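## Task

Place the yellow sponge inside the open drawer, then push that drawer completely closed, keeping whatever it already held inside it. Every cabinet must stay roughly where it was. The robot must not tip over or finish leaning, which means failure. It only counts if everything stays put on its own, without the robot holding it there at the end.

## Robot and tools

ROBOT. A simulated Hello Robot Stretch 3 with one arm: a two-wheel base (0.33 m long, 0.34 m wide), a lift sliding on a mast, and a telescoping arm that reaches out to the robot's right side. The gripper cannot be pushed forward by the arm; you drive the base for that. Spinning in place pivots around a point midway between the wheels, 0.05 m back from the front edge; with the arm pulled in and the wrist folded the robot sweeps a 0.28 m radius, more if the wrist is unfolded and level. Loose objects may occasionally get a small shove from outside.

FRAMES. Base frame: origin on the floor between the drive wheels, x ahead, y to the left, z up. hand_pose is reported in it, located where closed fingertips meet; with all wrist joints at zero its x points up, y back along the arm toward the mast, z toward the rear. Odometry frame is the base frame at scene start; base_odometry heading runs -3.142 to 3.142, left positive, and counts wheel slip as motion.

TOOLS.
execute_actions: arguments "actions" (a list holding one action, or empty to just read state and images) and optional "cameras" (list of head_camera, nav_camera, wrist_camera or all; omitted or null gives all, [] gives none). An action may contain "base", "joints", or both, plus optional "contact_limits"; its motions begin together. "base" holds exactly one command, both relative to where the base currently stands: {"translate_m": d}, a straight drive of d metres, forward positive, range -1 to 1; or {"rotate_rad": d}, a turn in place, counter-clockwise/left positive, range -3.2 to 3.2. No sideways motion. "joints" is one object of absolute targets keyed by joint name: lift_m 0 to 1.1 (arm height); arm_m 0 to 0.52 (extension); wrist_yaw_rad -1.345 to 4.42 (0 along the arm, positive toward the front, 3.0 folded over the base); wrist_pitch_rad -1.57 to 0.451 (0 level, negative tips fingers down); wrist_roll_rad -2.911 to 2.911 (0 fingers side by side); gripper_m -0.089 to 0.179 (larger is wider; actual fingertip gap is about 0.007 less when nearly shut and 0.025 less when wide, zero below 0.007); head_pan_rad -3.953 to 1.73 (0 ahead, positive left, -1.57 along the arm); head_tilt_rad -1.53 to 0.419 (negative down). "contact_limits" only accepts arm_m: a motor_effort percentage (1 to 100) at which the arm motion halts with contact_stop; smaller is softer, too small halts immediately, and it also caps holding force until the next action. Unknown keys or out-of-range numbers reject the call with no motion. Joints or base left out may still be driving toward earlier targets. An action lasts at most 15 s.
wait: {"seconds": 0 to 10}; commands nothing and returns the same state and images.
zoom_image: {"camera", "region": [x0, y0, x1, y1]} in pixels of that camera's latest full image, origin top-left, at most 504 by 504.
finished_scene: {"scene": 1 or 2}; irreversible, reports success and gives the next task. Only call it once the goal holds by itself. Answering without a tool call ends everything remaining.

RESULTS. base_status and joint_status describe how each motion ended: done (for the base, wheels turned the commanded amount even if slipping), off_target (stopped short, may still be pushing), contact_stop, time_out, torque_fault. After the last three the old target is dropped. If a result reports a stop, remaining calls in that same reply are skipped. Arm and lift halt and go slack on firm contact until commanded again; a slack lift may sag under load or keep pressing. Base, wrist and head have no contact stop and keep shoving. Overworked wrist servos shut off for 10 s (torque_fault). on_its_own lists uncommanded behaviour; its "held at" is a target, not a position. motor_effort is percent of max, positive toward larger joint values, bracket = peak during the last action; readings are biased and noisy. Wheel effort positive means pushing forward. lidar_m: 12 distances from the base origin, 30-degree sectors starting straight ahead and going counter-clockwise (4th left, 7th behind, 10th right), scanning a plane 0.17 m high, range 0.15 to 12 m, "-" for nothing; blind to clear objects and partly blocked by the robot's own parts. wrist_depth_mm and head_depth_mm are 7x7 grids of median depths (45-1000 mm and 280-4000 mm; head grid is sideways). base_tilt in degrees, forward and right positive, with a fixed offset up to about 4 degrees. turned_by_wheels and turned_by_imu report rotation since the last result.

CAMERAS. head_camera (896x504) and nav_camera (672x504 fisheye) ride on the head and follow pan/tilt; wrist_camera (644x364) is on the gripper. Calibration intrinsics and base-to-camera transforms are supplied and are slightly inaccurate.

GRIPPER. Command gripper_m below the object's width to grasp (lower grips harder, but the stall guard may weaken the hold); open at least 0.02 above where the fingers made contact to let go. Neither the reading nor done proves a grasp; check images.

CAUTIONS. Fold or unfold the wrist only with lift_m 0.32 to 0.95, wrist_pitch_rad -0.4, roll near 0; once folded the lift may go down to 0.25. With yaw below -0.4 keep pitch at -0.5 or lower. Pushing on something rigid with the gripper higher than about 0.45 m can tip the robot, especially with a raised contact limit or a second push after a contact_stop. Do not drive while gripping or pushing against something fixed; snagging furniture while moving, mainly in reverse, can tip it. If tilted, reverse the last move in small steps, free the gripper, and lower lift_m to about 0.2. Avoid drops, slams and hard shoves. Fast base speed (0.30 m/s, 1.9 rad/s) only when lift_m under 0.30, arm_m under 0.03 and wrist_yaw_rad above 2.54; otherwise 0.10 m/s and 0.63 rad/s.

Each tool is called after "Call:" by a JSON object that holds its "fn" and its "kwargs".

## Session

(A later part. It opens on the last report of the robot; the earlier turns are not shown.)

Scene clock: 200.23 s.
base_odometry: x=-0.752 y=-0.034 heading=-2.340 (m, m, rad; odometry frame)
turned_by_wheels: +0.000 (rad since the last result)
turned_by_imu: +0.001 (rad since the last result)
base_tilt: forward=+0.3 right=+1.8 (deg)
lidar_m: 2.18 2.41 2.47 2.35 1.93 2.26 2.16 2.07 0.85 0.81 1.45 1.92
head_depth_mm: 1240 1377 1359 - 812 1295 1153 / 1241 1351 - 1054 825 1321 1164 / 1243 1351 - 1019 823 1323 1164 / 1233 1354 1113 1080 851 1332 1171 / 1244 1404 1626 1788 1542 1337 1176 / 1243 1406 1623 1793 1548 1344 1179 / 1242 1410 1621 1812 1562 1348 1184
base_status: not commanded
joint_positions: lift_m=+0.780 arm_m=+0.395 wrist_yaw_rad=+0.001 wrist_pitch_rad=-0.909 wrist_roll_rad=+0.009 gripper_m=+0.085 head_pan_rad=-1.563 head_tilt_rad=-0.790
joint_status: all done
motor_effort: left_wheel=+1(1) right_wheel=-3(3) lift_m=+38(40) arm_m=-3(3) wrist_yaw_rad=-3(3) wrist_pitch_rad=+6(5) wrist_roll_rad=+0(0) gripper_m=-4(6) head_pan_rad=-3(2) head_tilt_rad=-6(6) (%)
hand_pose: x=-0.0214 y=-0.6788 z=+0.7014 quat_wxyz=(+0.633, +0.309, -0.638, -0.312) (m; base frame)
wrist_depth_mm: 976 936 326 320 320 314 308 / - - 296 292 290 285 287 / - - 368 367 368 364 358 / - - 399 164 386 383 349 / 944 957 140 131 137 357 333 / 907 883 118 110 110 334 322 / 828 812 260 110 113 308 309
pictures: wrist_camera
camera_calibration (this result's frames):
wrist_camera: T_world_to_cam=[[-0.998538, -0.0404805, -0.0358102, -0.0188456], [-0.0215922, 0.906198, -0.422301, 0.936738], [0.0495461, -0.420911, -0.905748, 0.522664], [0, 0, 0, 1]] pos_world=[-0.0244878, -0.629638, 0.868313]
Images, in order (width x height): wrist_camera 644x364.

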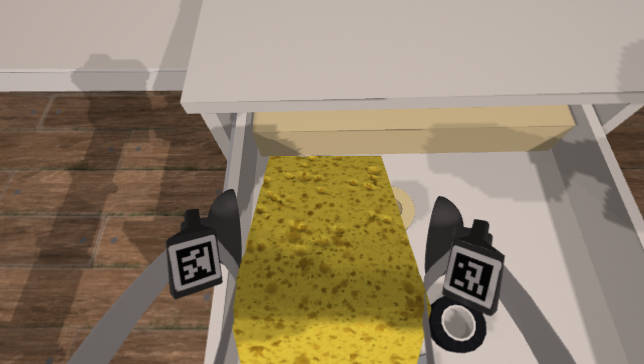

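Held by the finger springs; redo with a wider opening.

Call:
{"fn": "execute_actions", "kwargs": {"actions": [{"joints":{"lift_m":0.645}}], "cameras": []}}

Call:
{"fn": "execute_actions", "kwargs": {"actions": [{"joints":{"gripper_m":0.115}}], "cameras": ["wrist_camera"]}}

Call:
{"fn": "execute_actions", "kwargs": {"actions": [{"joints":{"lift_m":0.78}}], "cameras": ["wrist_camera"]}}

Scene clock: 209.20 s.
base_odometry: x=-0.752 y=-0.034 heading=-2.340 (m, m, rad; odometry frame)
turned_by_wheels: +0.000 (rad since the last result)
turned_by_imu: +0.001 (rad since the last result)
base_tilt: forward=+0.4 right=+1.8 (deg)
lidar_m: 2.17 2.41 2.46 2.35 1.93 2.26 2.16 2.07 0.86 0.81 1.44 1.93
head_depth_mm: 1242 1378 1085 1038 913 - 1136 / 1244 1346 1110 - 826 1318 1161 / 1241 1351 1100 - 824 1320 1166 / 1239 1358 1112 1081 851 1328 1170 / 1240 1402 1612 1777 1545 1334 1169 / 1245 1411 1622 1804 1552 1341 1182 / 1240 1406 1627 1803 1566 1347 1187
base_status: not commanded
joint_positions: lift_m=+0.645 arm_m=+0.395 wrist_yaw_rad=+0.001 wrist_pitch_rad=-0.909 wrist_roll_rad=+0.009 gripper_m=+0.085 head_pan_rad=-1.563 head_tilt_rad=-0.790
joint_status: all done
motor_effort: left_wheel=+1(1) right_wheel=-3(3) lift_m=+21(35) arm_m=-3(3) wrist_yaw_rad=-3(2) wrist_pitch_rad=+5(6) wrist_roll_rad=+0(0) gripper_m=-4(6) head_pan_rad=-3(2) head_tilt_rad=-6(7) (%)
hand_pose: x=-0.0214 y=-0.6788 z=+0.5671 quat_wxyz=(+0.633, +0.309, -0.638, -0.312) (m; base frame)
wrist_depth_mm: 960 921 240 243 240 242 244 / - - 269 273 271 268 270 / 928 924 252 255 228 252 248 / 870 194 234 164 227 232 232 / 792 177 140 132 137 217 215 / 737 176 118 110 111 189 200 / 706 169 189 110 113 188 187
pictures: none
No camera images: the call's "cameras" was empty. Leave "cameras" out to get every camera's image.

Scene clock: 210.00 s.
base_odometry: x=-0.752 y=-0.034 heading=-2.340 (m, m, rad; odometry frame)
turned_by_wheels: +0.000 (rad since the last result)
turned_by_imu: +0.000 (rad since the last result)
base_tilt: forward=+0.2 right=+1.8 (deg)
lidar_m: 2.17 2.41 2.47 2.35 1.94 2.27 2.16 2.07 0.86 0.81 1.44 1.93
head_depth_mm: 1239 1376 1085 1039 918 - 1139 / 1238 1350 1110 - 824 1313 1162 / 1243 1353 1100 - 823 1324 1166 / 1242 1351 1114 1081 851 1331 1171 / 1243 1407 1623 1790 1537 1334 1175 / 1240 1410 1629 1796 1550 1340 1177 / 1244 1414 1631 1808 1559 1354 1183
base_status: not commanded
joint_positions: lift_m=+0.645 arm_m=+0.395 wrist_yaw_rad=+0.001 wrist_pitch_rad=-0.909 wrist_roll_rad=+0.009 gripper_m=+0.115 head_pan_rad=-1.563 head_tilt_rad=-0.790
joint_status: all done
motor_effort: left_wheel=+1(1) right_wheel=-3(3) lift_m=+22(21) arm_m=-3(3) wrist_yaw_rad=-1(3) wrist_pitch_rad=+5(5) wrist_roll_rad=+0(0) gripper_m=+0(93) head_pan_rad=-2(2) head_tilt_rad=-7(6) (%)
hand_pose: x=-0.0214 y=-0.6788 z=+0.5671 quat_wxyz=(+0.633, +0.309, -0.638, -0.312) (m; base frame)
wrist_depth_mm: 948 931 241 240 243 241 243 / - - 269 275 271 267 269 / 954 900 255 257 228 251 248 / 843 194 234 236 231 231 231 / 796 462 216 172 218 220 215 / 740 191 202 157 201 - 201 / 697 162 192 146 188 186 188
pictures: wrist_camera
camera_calibration (this result's frames):
wrist_camera: T_world_to_cam=[[-0.998538, -0.0404796, -0.0358106, -0.0236544], [-0.0215915, 0.906201, -0.422297, 0.880016], [0.049546, -0.420906, -0.90575, 0.401019], [0, 0, 0, 1]] pos_world=[-0.0244879, -0.629637, 0.734003]
Images, in order (width x height): wrist_camera 644x364.

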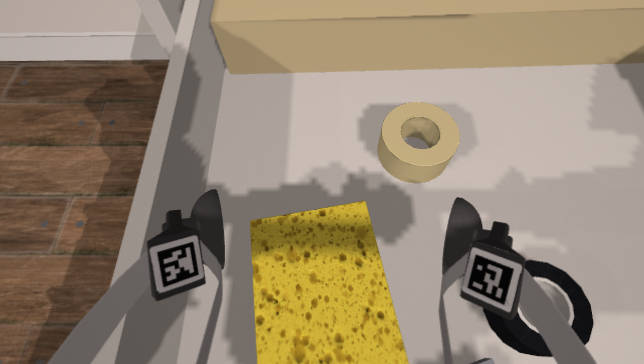

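Scene clock: 212.07 s.
base_odometry: x=-0.752 y=-0.034 heading=-2.340 (m, m, rad; odometry frame)
turned_by_wheels: +0.000 (rad since the last result)
turned_by_imu: +0.001 (rad since the last result)
base_tilt: forward=+0.3 right=+1.8 (deg)
lidar_m: 2.17 2.41 2.46 2.35 1.93 2.27 2.16 2.06 0.86 0.81 1.45 1.93
head_depth_mm: 1240 1381 1359 - 809 1302 1156 / 1240 1351 - 1057 827 1312 1159 / 1236 1354 - 1039 823 1322 1164 / 1238 1358 1113 1078 850 1325 1173 / 1248 1410 1634 1789 1548 1334 1176 / 1237 1410 1628 1789 1552 1346 1179 / 1244 1405 1626 1803 1564 1350 1187
base_status: not commanded
joint_positions: lift_m=+0.780 arm_m=+0.395 wrist_yaw_rad=+0.001 wrist_pitch_rad=-0.909 wrist_roll_rad=+0.009 gripper_m=+0.115 head_pan_rad=-1.563 head_tilt_rad=-0.790
joint_status: all done
motor_effort: left_wheel=+1(1) right_wheel=-3(3) lift_m=+37(39) arm_m=-3(2) wrist_yaw_rad=-2(3) wrist_pitch_rad=+5(5) wrist_roll_rad=+0(0) gripper_m=+0(0) head_pan_rad=-2(2) head_tilt_rad=-6(7) (%)
hand_pose: x=-0.0214 y=-0.6788 z=+0.7014 quat_wxyz=(+0.633, +0.309, -0.638, -0.312) (m; base frame)
wrist_depth_mm: 961 960 328 320 316 314 312 / - - 296 296 290 287 284 / - - 366 367 366 366 357 / - - 395 392 386 381 347 / 953 941 353 362 353 359 331 / 873 869 336 294 335 - 324 / 834 826 315 271 311 308 305
pictures: wrist_camera
camera_calibration (this result's frames):
wrist_camera: T_world_to_cam=[[-0.998538, -0.0404796, -0.0358106, -0.0188446], [-0.0215915, 0.906201, -0.422297, 0.936737], [0.049546, -0.420906, -0.90575, 0.522674], [0, 0, 0, 1]] pos_world=[-0.0244879, -0.629637, 0.868318]
Images, in order (width x height): wrist_camera 644x364.

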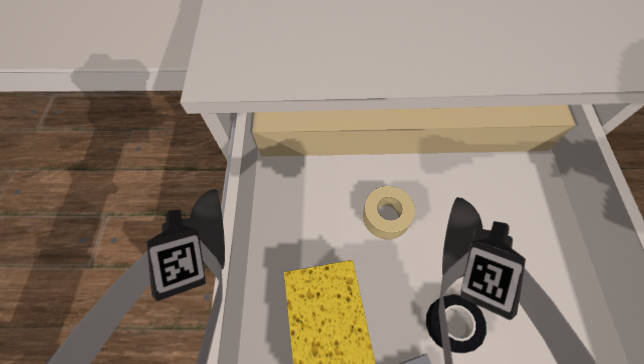

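Call:
{"fn": "execute_actions", "kwargs": {"actions": [{"base":{"translate_m":-0.1},"joints":{"arm_m":0.0,"gripper_m":0.0,"wrist_pitch_rad":-0.3}}]}}

Call:
{"fn": "execute_actions", "kwargs": {"actions": [{"joints":{"lift_m":0.55,"arm_m":0.03}}]}}

Scene clock: 224.10 s.
base_odometry: x=-0.682 y=+0.038 heading=-2.340 (m, m, rad; odometry frame)
turned_by_wheels: +0.000 (rad since the last result)
turned_by_imu: +0.002 (rad since the last result)
base_tilt: forward=+0.3 right=+1.7 (deg)
lidar_m: 2.28 2.49 2.46 1.95 1.90 2.16 2.06 2.06 1.48 0.82 1.45 1.94
head_depth_mm: 1242 1400 1630 1781 866 1344 - / 1241 1365 1091 1053 893 1348 - / 1245 1361 1104 1065 947 - - / 1240 1360 1112 1067 832 1330 1172 / 1242 1385 1159 1071 857 1337 1175 / 1246 1415 1621 1793 1555 1340 1184 / 1250 1410 1626 1799 1572 1351 1190
base_status: done
joint_positions: lift_m=+0.780 arm_m=+0.000 wrist_yaw_rad=+0.001 wrist_pitch_rad=-0.321 wrist_roll_rad=+0.009 gripper_m=+0.000 head_pan_rad=-1.563 head_tilt_rad=-0.790
joint_status: all done
motor_effort: left_wheel=+1(3) right_wheel=-2(13) lift_m=+37(37) arm_m=-3(4) wrist_yaw_rad=-2(2) wrist_pitch_rad=+12(12) wrist_roll_rad=+0(0) gripper_m=-2(95) head_pan_rad=-3(3) head_tilt_rad=-6(6) (%)
hand_pose: x=-0.0212 y=-0.3809 z=+0.8147 quat_wxyz=(+0.695, +0.113, -0.701, -0.113) (m; base frame)
wrist_depth_mm: - - - - - - - / - - - - - - - / - - - 782 905 - - / - - 718 716 710 - - / - - 682 - 671 - - / - - 479 380 465 - - / - - 401 400 398 709 -
pictures: head_camera (sideways: a quarter turn clockwise sets it upright), nav_camera (sideways: a quarter turn counterclockwise sets it upright), wrist_camera
camera_calibration (this result's frames):
head_camera: T_world_to_cam=[[0.0346317, 0.698565, -0.714708, 0.951873], [0.997759, 0.0167971, 0.0647648, -0.0834938], [0.0572474, -0.71535, -0.696418, 0.864038], [0, 0, 0, 1]] pos_world=[0.000877804, -0.0454533, 1.28745]
nav_camera: T_world_to_cam=[[-0.0365782, -0.746638, 0.664224, -0.823464], [-0.999324, 0.0297034, -0.021643, 0.0891293], [-0.00357025, -0.664567, -0.74722, 0.928631], [0, 0, 0, 1]] pos_world=[0.0622637, -0.00033957, 1.24279]
wrist_camera: T_world_to_cam=[[-0.998501, -0.0541384, -0.00803698, -0.0303462], [-0.0213053, 0.519733, -0.854063, 0.91918], [0.0504147, -0.852612, -0.520107, 0.272052], [0, 0, 0, 1]] pos_world=[-0.0244327, -0.247416, 0.926291]
Images, in order (width x height): head_camera 896x504, nav_camera 672x504, wrist_camera 644x364.

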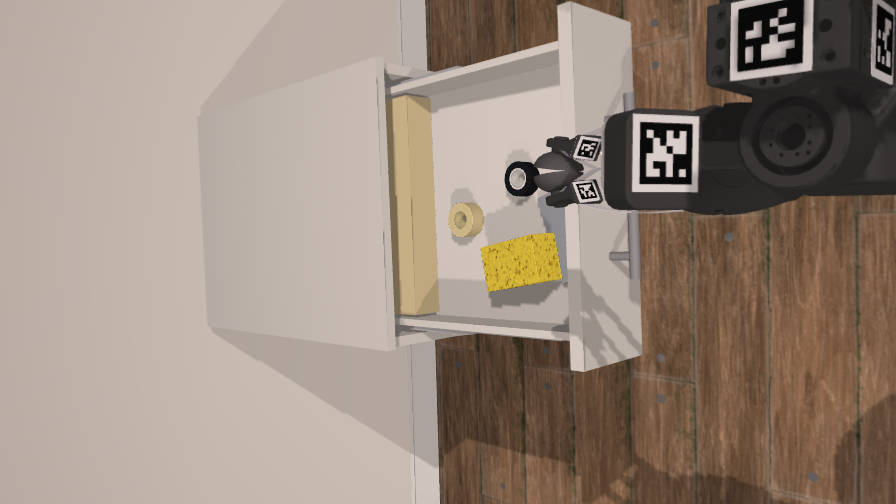

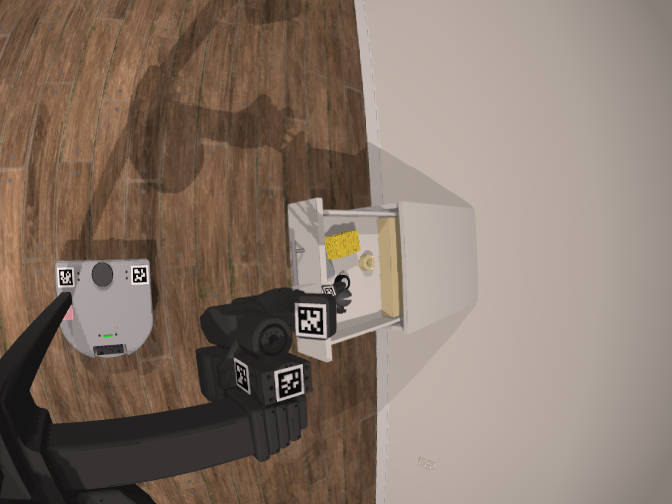

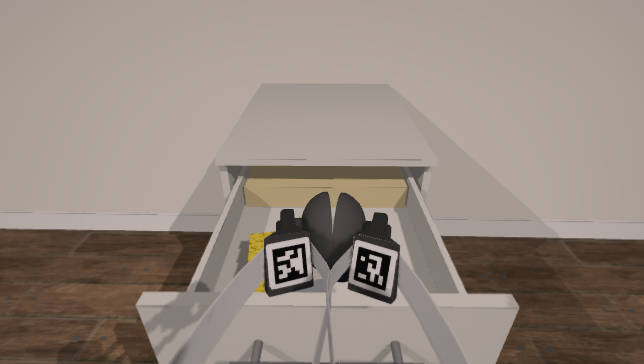

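Scene clock: 227.03 s.
base_odometry: x=-0.682 y=+0.038 heading=-2.340 (m, m, rad; odometry frame)
turned_by_wheels: +0.000 (rad since the last result)
turned_by_imu: +0.001 (rad since the last result)
base_tilt: forward=+0.3 right=+1.7 (deg)
lidar_m: 2.27 2.48 2.46 1.95 1.91 2.15 2.06 2.07 1.47 0.82 1.45 1.93
head_depth_mm: 1239 1410 1616 1772 867 1312 1193 / 1244 1360 1093 1050 831 1317 1204 / 1244 1361 1105 1066 833 1347 - / 1241 1364 1112 1063 829 1330 1174 / 1242 1387 1152 1070 856 1332 1172 / 1247 1410 1629 1800 1555 1345 1181 / 1248 1413 1635 1809 1565 1348 1189
base_status: not commanded
joint_positions: lift_m=+0.550 arm_m=+0.030 wrist_yaw_rad=+0.001 wrist_pitch_rad=-0.320 wrist_roll_rad=+0.009 gripper_m=+0.000 head_pan_rad=-1.563 head_tilt_rad=-0.790
joint_status: all done
motor_effort: left_wheel=+1(1) right_wheel=-3(3) lift_m=+21(32) arm_m=+3(5) wrist_yaw_rad=-4(3) wrist_pitch_rad=+12(12) wrist_roll_rad=+0(0) gripper_m=-2(3) head_pan_rad=-2(2) head_tilt_rad=-6(6) (%)
hand_pose: x=-0.0212 y=-0.4103 z=+0.5855 quat_wxyz=(+0.695, +0.113, -0.701, -0.113) (m; base frame)
wrist_depth_mm: - - 681 691 687 - - / - - 579 578 576 - - / 240 235 236 235 234 235 235 / - 258 257 256 256 255 259 / - 280 283 - 280 282 - / 939 926 898 796 925 952 949 / 783 796 794 779 797 798 797
pictures: head_camera (sideways: a quarter turn clockwise sets it upright), nav_camera (sideways: a quarter turn counterclockwise sets it upright), wrist_camera
camera_calibration (this result's frames):
head_camera: T_world_to_cam=[[0.0346317, 0.698565, -0.714708, 0.951873], [0.997759, 0.0167971, 0.0647648, -0.0834938], [0.0572474, -0.71535, -0.696418, 0.864038], [0, 0, 0, 1]] pos_world=[0.000877804, -0.0454533, 1.28745]
nav_camera: T_world_to_cam=[[-0.0365782, -0.746638, 0.664224, -0.823464], [-0.999324, 0.0297034, -0.021643, 0.0891293], [-0.00357025, -0.664567, -0.74722, 0.928631], [0, 0, 0, 1]] pos_world=[0.0622637, -0.000339577, 1.24279]
wrist_camera: T_world_to_cam=[[-0.998501, -0.0541425, -0.00801257, -0.0337939], [-0.0213051, 0.519339, -0.854302, 0.738674], [0.0504153, -0.852851, -0.519714, 0.127479], [0, 0, 0, 1]] pos_world=[-0.0244327, -0.276731, 0.697034]
Images, in order (width x height): head_camera 896x504, nav_camera 672x504, wrist_camera 644x364.

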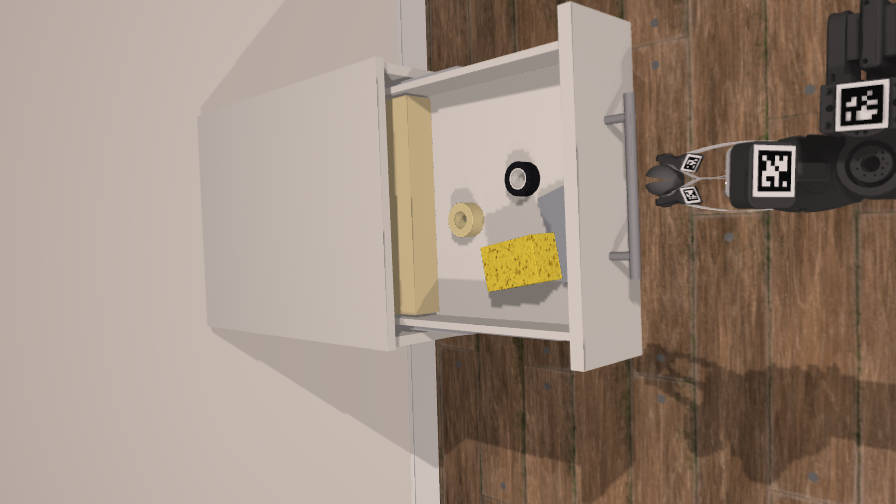

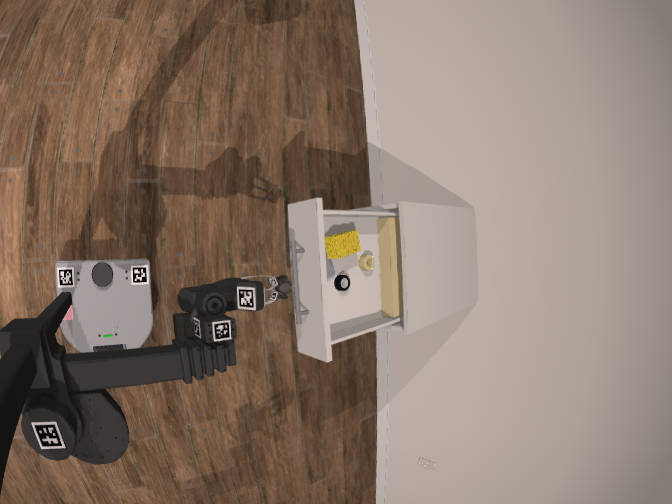

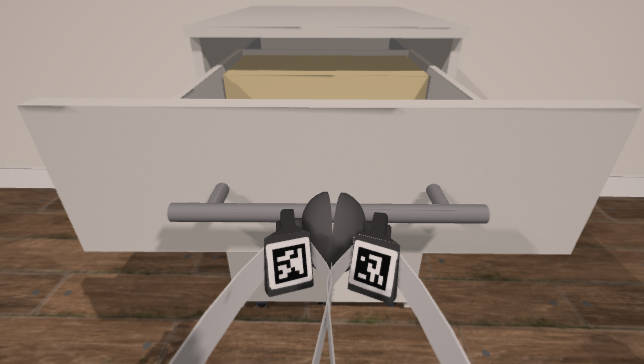

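Call:
{"fn": "execute_actions", "kwargs": {"actions": [{"joints":{"lift_m":0.567,"arm_m":0.16},"contact_limits":{"arm_m":15}}]}}

Scene clock: 236.70 s.
base_odometry: x=-0.682 y=+0.038 heading=-2.340 (m, m, rad; odometry frame)
turned_by_wheels: +0.000 (rad since the last result)
turned_by_imu: +0.002 (rad since the last result)
base_tilt: forward=+0.2 right=+1.9 (deg)
lidar_m: 2.27 2.48 2.46 1.94 1.90 2.16 2.06 2.07 1.48 0.82 1.45 1.94
head_depth_mm: 1243 1412 1618 1777 1415 1329 - / 1245 1365 1091 1049 878 - 1147 / 1245 1356 1095 1069 838 - 1164 / 1240 1363 1110 1081 915 1324 1170 / 1244 1384 1150 1088 915 1337 1175 / 1245 1421 1635 1796 1557 1341 1182 / 1249 1411 1623 1801 1559 1343 1183
base_status: not commanded
joint_positions: lift_m=+0.567 arm_m=+0.160 wrist_yaw_rad=+0.002 wrist_pitch_rad=-0.322 wrist_roll_rad=+0.009 gripper_m=+0.000 head_pan_rad=-1.563 head_tilt_rad=-0.792
joint_status: all done
motor_effort: left_wheel=+1(2) right_wheel=-3(6) lift_m=+35(39) arm_m=+5(14) wrist_yaw_rad=-4(5) wrist_pitch_rad=+13(17) wrist_roll_rad=+0(0) gripper_m=-2(2) head_pan_rad=-3(3) head_tilt_rad=-6(6) (%)
contact_limits: arm_m 15 (drawing in: default 21, maximum 35; extending or still: default 30, maximum 49)
hand_pose: x=-0.0210 y=-0.5399 z=+0.6015 quat_wxyz=(+0.695, +0.114, -0.701, -0.113) (m; base frame)
wrist_depth_mm: 976 949 648 658 657 943 922 / - 986 508 544 510 981 984 / - - 501 513 505 - - / 182 181 181 181 180 180 181 / 197 195 195 - 194 194 194 / 217 212 207 215 206 209 214 / 776 765 669 677 678 756 775
pictures: head_camera (sideways: a quarter turn clockwise sets it upright), nav_camera (sideways: a quarter turn counterclockwise sets it upright), wrist_camera
camera_calibration (this result's frames):
head_camera: T_world_to_cam=[[0.0347356, 0.700021, -0.713277, 0.950007], [0.997763, 0.0165006, 0.0647836, -0.0835181], [0.0571194, -0.713932, -0.697882, 0.865943], [0, 0, 0, 1]] pos_world=[0.000870117, -0.0454228, 1.28736]
nav_camera: T_world_to_cam=[[-0.0366908, -0.74799, 0.662695, -0.82147], [-0.99932, 0.0299118, -0.0215666, 0.0890298], [-0.00369077, -0.663035, -0.748579, 0.930399], [0, 0, 0, 1]] pos_world=[0.0622627, -0.000227782, 1.24278]
wrist_camera: T_world_to_cam=[[-0.998451, -0.0550513, -0.00811683, -0.0408952], [-0.0217897, 0.521001, -0.853278, 0.8199], [0.0512029, -0.851779, -0.521394, 0.0267862], [0, 0, 0, 1]] pos_world=[-0.0243381, -0.406604, 0.713236]
Images, in order (width x height): head_camera 896x504, nav_camera 672x504, wrist_camera 644x364.

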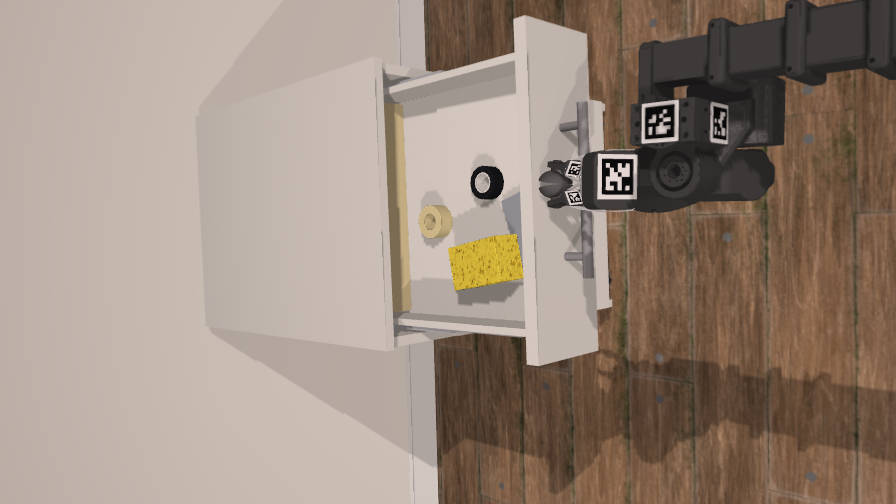

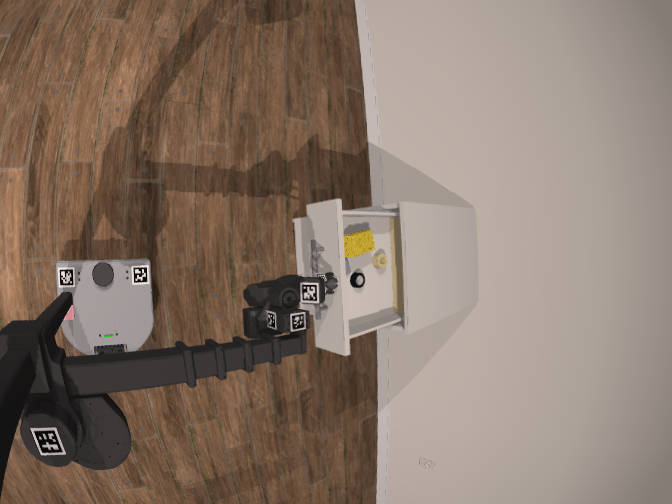

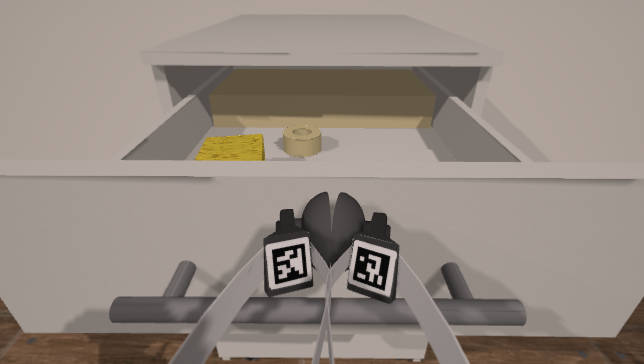

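Call:
{"fn": "execute_actions", "kwargs": {"actions": [{"joints":{"arm_m":0.39},"contact_limits":{"arm_m":15}}], "cameras": ["wrist_camera"]}}

Call:
{"fn": "execute_actions", "kwargs": {"actions": [{"joints":{"arm_m":0.47},"contact_limits":{"arm_m":15}}]}}

Scene clock: 244.20 s.
base_odometry: x=-0.682 y=+0.038 heading=-2.340 (m, m, rad; odometry frame)
turned_by_wheels: +0.000 (rad since the last result)
turned_by_imu: +0.002 (rad since the last result)
base_tilt: forward=+0.3 right=+1.8 (deg)
lidar_m: 2.27 2.48 2.46 1.95 1.90 2.15 2.06 2.07 1.47 0.82 1.45 1.93
head_depth_mm: 1242 1407 1621 1731 1507 1310 - / 1245 1363 1089 1002 1384 1308 1158 / 1240 1351 1097 1077 1380 1321 1168 / 1245 1363 1107 1077 1336 1333 1173 / 1245 1391 1152 1078 1475 1331 1176 / 1245 1414 1632 1786 1552 1346 1178 / 1245 1418 1640 1801 1559 1352 1186
base_status: not commanded
joint_positions: lift_m=+0.567 arm_m=+0.390 wrist_yaw_rad=+0.008 wrist_pitch_rad=-0.324 wrist_roll_rad=+0.009 gripper_m=+0.000 head_pan_rad=-1.563 head_tilt_rad=-0.792
joint_status: all done
motor_effort: left_wheel=+2(3) right_wheel=-6(8) lift_m=+35(35) arm_m=+5(5) wrist_yaw_rad=-10(12) wrist_pitch_rad=+14(14) wrist_roll_rad=+0(0) gripper_m=-3(3) head_pan_rad=-3(2) head_tilt_rad=-5(5) (%)
contact_limits: arm_m 15 (drawing in: default 21, maximum 35; extending or still: default 30, maximum 49)
hand_pose: x=-0.0196 y=-0.7698 z=+0.6011 quat_wxyz=(+0.695, +0.117, -0.700, -0.112) (m; base frame)
wrist_depth_mm: 741 745 632 623 624 722 694 / 783 277 279 281 281 280 743 / 201 200 199 198 198 197 196 / 183 183 182 181 180 180 178 / 198 197 197 - 194 194 193 / 220 201 209 179 191 214 213 / 760 298 293 294 291 288 783
pictures: wrist_camera
camera_calibration (this result's frames):
wrist_camera: T_world_to_cam=[[-0.99811, -0.0609099, -0.0081952, -0.056629], [-0.0248641, 0.522139, -0.852498, 0.939751], [0.0562046, -0.850683, -0.522666, -0.167579], [0, 0, 0, 1]] pos_world=[-0.0237372, -0.636686, 0.713084]
Images, in order (width x height): wrist_camera 644x364.

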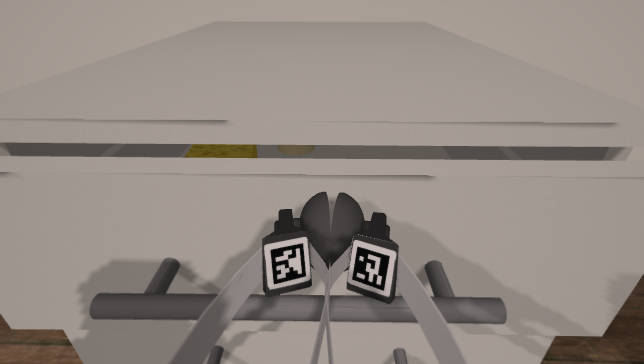

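Scene clock: 245.77 s.
base_odometry: x=-0.682 y=+0.038 heading=-2.340 (m, m, rad; odometry frame)
turned_by_wheels: +0.000 (rad since the last result)
turned_by_imu: +0.000 (rad since the last result)
base_tilt: forward=+0.2 right=+1.9 (deg)
lidar_m: 2.27 2.48 2.47 1.95 1.91 2.16 2.06 2.08 1.48 0.82 1.45 1.94
head_depth_mm: 1244 1407 1588 1784 1511 1321 - / 1247 1356 1089 1029 1402 1316 1158 / 1250 1360 1099 - 1349 1320 1165 / 1244 1354 1105 1102 1346 1323 1169 / 1241 1387 1149 1155 1481 1338 1171 / 1244 1415 1628 1785 1556 1339 1182 / 1250 1411 1637 1792 1557 1350 1185
base_status: not commanded
joint_positions: lift_m=+0.567 arm_m=+0.428 wrist_yaw_rad=+0.002 wrist_pitch_rad=-0.325 wrist_roll_rad=+0.009 gripper_m=+0.000 head_pan_rad=-1.563 head_tilt_rad=-0.793
joint_status: arm_m contact_stop (moved +0.038 of +0.080)
on_its_own: arm_m is slack since a contact_stop, until your next command for it (your +0.470 is given up)
motor_effort: left_wheel=+0(3) right_wheel=-1(8) lift_m=+31(35) arm_m=+0(16) wrist_yaw_rad=-3(12) wrist_pitch_rad=+15(22) wrist_roll_rad=+0(0) gripper_m=-2(4) head_pan_rad=-2(2) head_tilt_rad=-5(6) (%)
contact_limits: arm_m 15 (drawing in: default 21, maximum 35; extending or still: default 30, maximum 49)
hand_pose: x=-0.0211 y=-0.8076 z=+0.6009 quat_wxyz=(+0.695, +0.115, -0.701, -0.115) (m; base frame)
wrist_depth_mm: 697 678 613 614 618 678 687 / 726 275 277 277 278 276 712 / 177 177 179 179 179 179 180 / 176 177 176 177 178 178 179 / 193 194 193 - 195 196 197 / 215 205 210 180 188 213 219 / 239 242 242 242 244 246 758
pictures: head_camera (sideways: a quarter turn clockwise sets it upright), nav_camera (sideways: a quarter turn counterclockwise sets it upright), wrist_camera
camera_calibration (this result's frames):
head_camera: T_world_to_cam=[[0.0347399, 0.700251, -0.713051, 0.949712], [0.997763, 0.0164711, 0.0647865, -0.0835219], [0.0571116, -0.713706, -0.698113, 0.866244], [0, 0, 0, 1]] pos_world=[0.000869693, -0.045418, 1.28734]
nav_camera: T_world_to_cam=[[-0.0366957, -0.748205, 0.662453, -0.821155], [-0.99932, 0.0299274, -0.0215546, 0.0890141], [-0.00369826, -0.662793, -0.748794, 0.930678], [0, 0, 0, 1]] pos_world=[0.0622626, -0.000209137, 1.24278]
wrist_camera: T_world_to_cam=[[-0.998488, -0.0543484, -0.00827639, -0.0551343], [-0.0214395, 0.523587, -0.851702, 0.960011], [0.0506221, -0.850237, -0.523961, -0.198754], [0, 0, 0, 1]] pos_world=[-0.0244074, -0.674633, 0.713048]
Images, in order (width x height): head_camera 896x504, nav_camera 672x504, wrist_camera 644x364.

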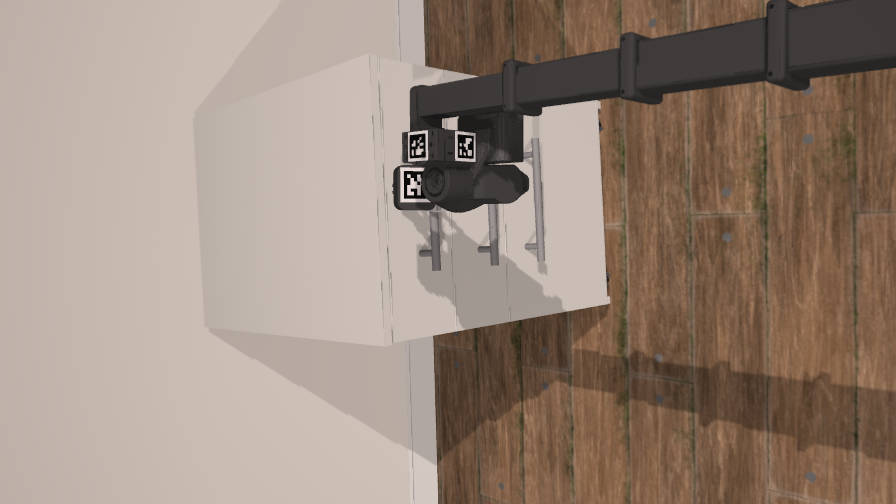

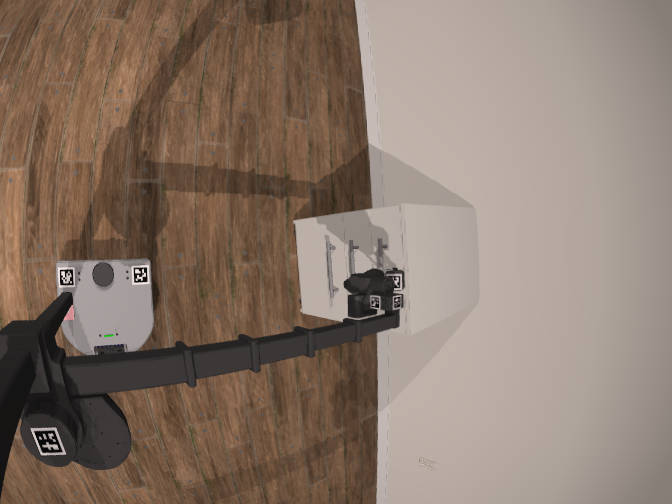

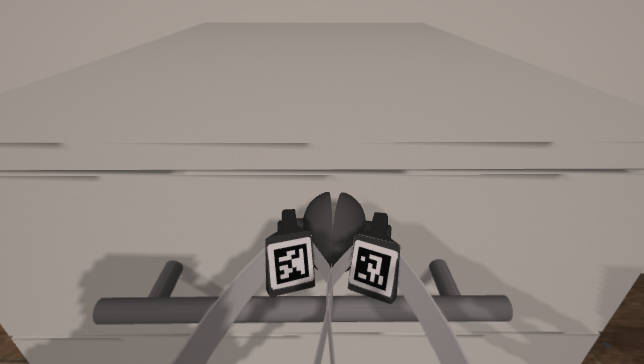

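Call:
{"fn": "execute_actions", "kwargs": {"actions": [{"joints":{"arm_m":0.36}}], "cameras": ["wrist_camera","head_camera"]}}

Scene clock: 249.60 s.
base_odometry: x=-0.682 y=+0.038 heading=-2.340 (m, m, rad; odometry frame)
turned_by_wheels: +0.000 (rad since the last result)
turned_by_imu: +0.001 (rad since the last result)
base_tilt: forward=+0.4 right=+1.7 (deg)
lidar_m: 2.27 2.48 2.46 1.95 1.90 2.16 2.06 2.07 1.48 0.82 1.45 1.93
head_depth_mm: 1241 1408 1592 1769 1509 1318 - / 1247 1360 1086 1054 1427 1312 1161 / 1243 1361 1101 1026 1398 1321 1164 / 1247 1357 1108 1101 1342 1330 1169 / 1245 1380 1147 1159 1474 1331 1176 / 1247 1414 1635 1788 1543 1338 1179 / 1248 1411 1640 1802 1564 1349 1181
base_status: not commanded
joint_positions: lift_m=+0.567 arm_m=+0.360 wrist_yaw_rad=+0.002 wrist_pitch_rad=-0.321 wrist_roll_rad=+0.009 gripper_m=+0.000 head_pan_rad=-1.563 head_tilt_rad=-0.793
joint_status: all done
motor_effort: left_wheel=+0(0) right_wheel=-1(1) lift_m=+32(32) arm_m=-3(2) wrist_yaw_rad=-3(3) wrist_pitch_rad=+13(15) wrist_roll_rad=+0(0) gripper_m=-3(3) head_pan_rad=-2(3) head_tilt_rad=-5(5) (%)
hand_pose: x=-0.0211 y=-0.7408 z=+0.6018 quat_wxyz=(+0.695, +0.113, -0.701, -0.113) (m; base frame)
wrist_depth_mm: 771 733 654 651 655 729 750 / 798 283 284 283 286 285 780 / 232 233 233 234 235 235 240 / 258 251 254 254 256 256 890 / - 278 269 - 271 280 - / 943 310 310 316 315 314 926 / 798 347 338 340 343 357 807
pictures: head_camera (sideways: a quarter turn clockwise sets it upright), wrist_camera
camera_calibration (this result's frames):
head_camera: T_world_to_cam=[[0.03474, 0.700251, -0.713051, 0.949712], [0.997763, 0.0164708, 0.0647865, -0.0835219], [0.0571114, -0.713706, -0.698113, 0.866244], [0, 0, 0, 1]] pos_world=[0.000869682, -0.045418, 1.28734]
wrist_camera: T_world_to_cam=[[-0.998488, -0.0543745, -0.00805773, -0.0516504], [-0.0214297, 0.520052, -0.853866, 0.924574], [0.050619, -0.852402, -0.520431, -0.145216], [0, 0, 0, 1]] pos_world=[-0.0244083, -0.607417, 0.713471]
Images, in order (width x height): head_camera 896x504, wrist_camera 644x364.

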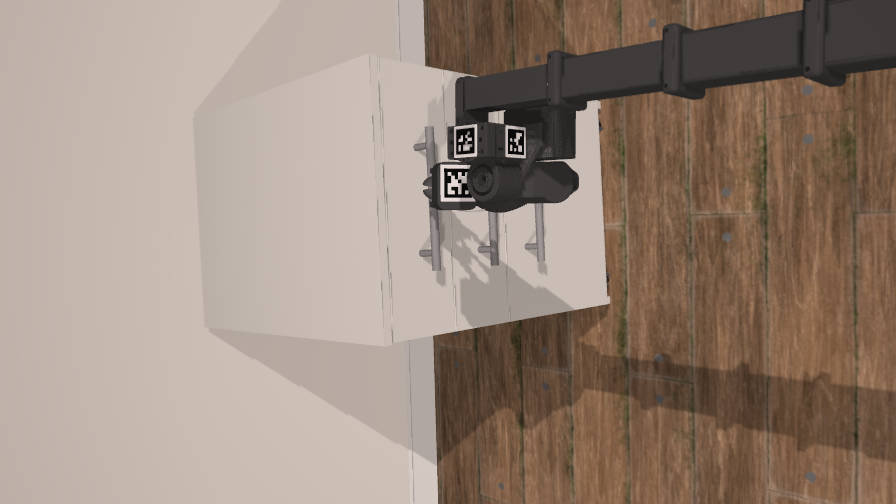

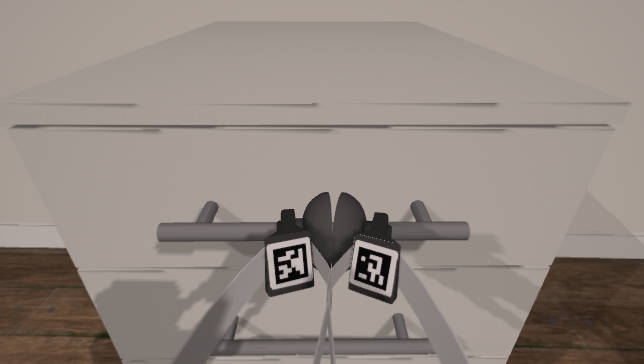

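Call:
{"fn": "finished_scene", "kwargs": {"scene": 1}}

The scene is finished: the task was done.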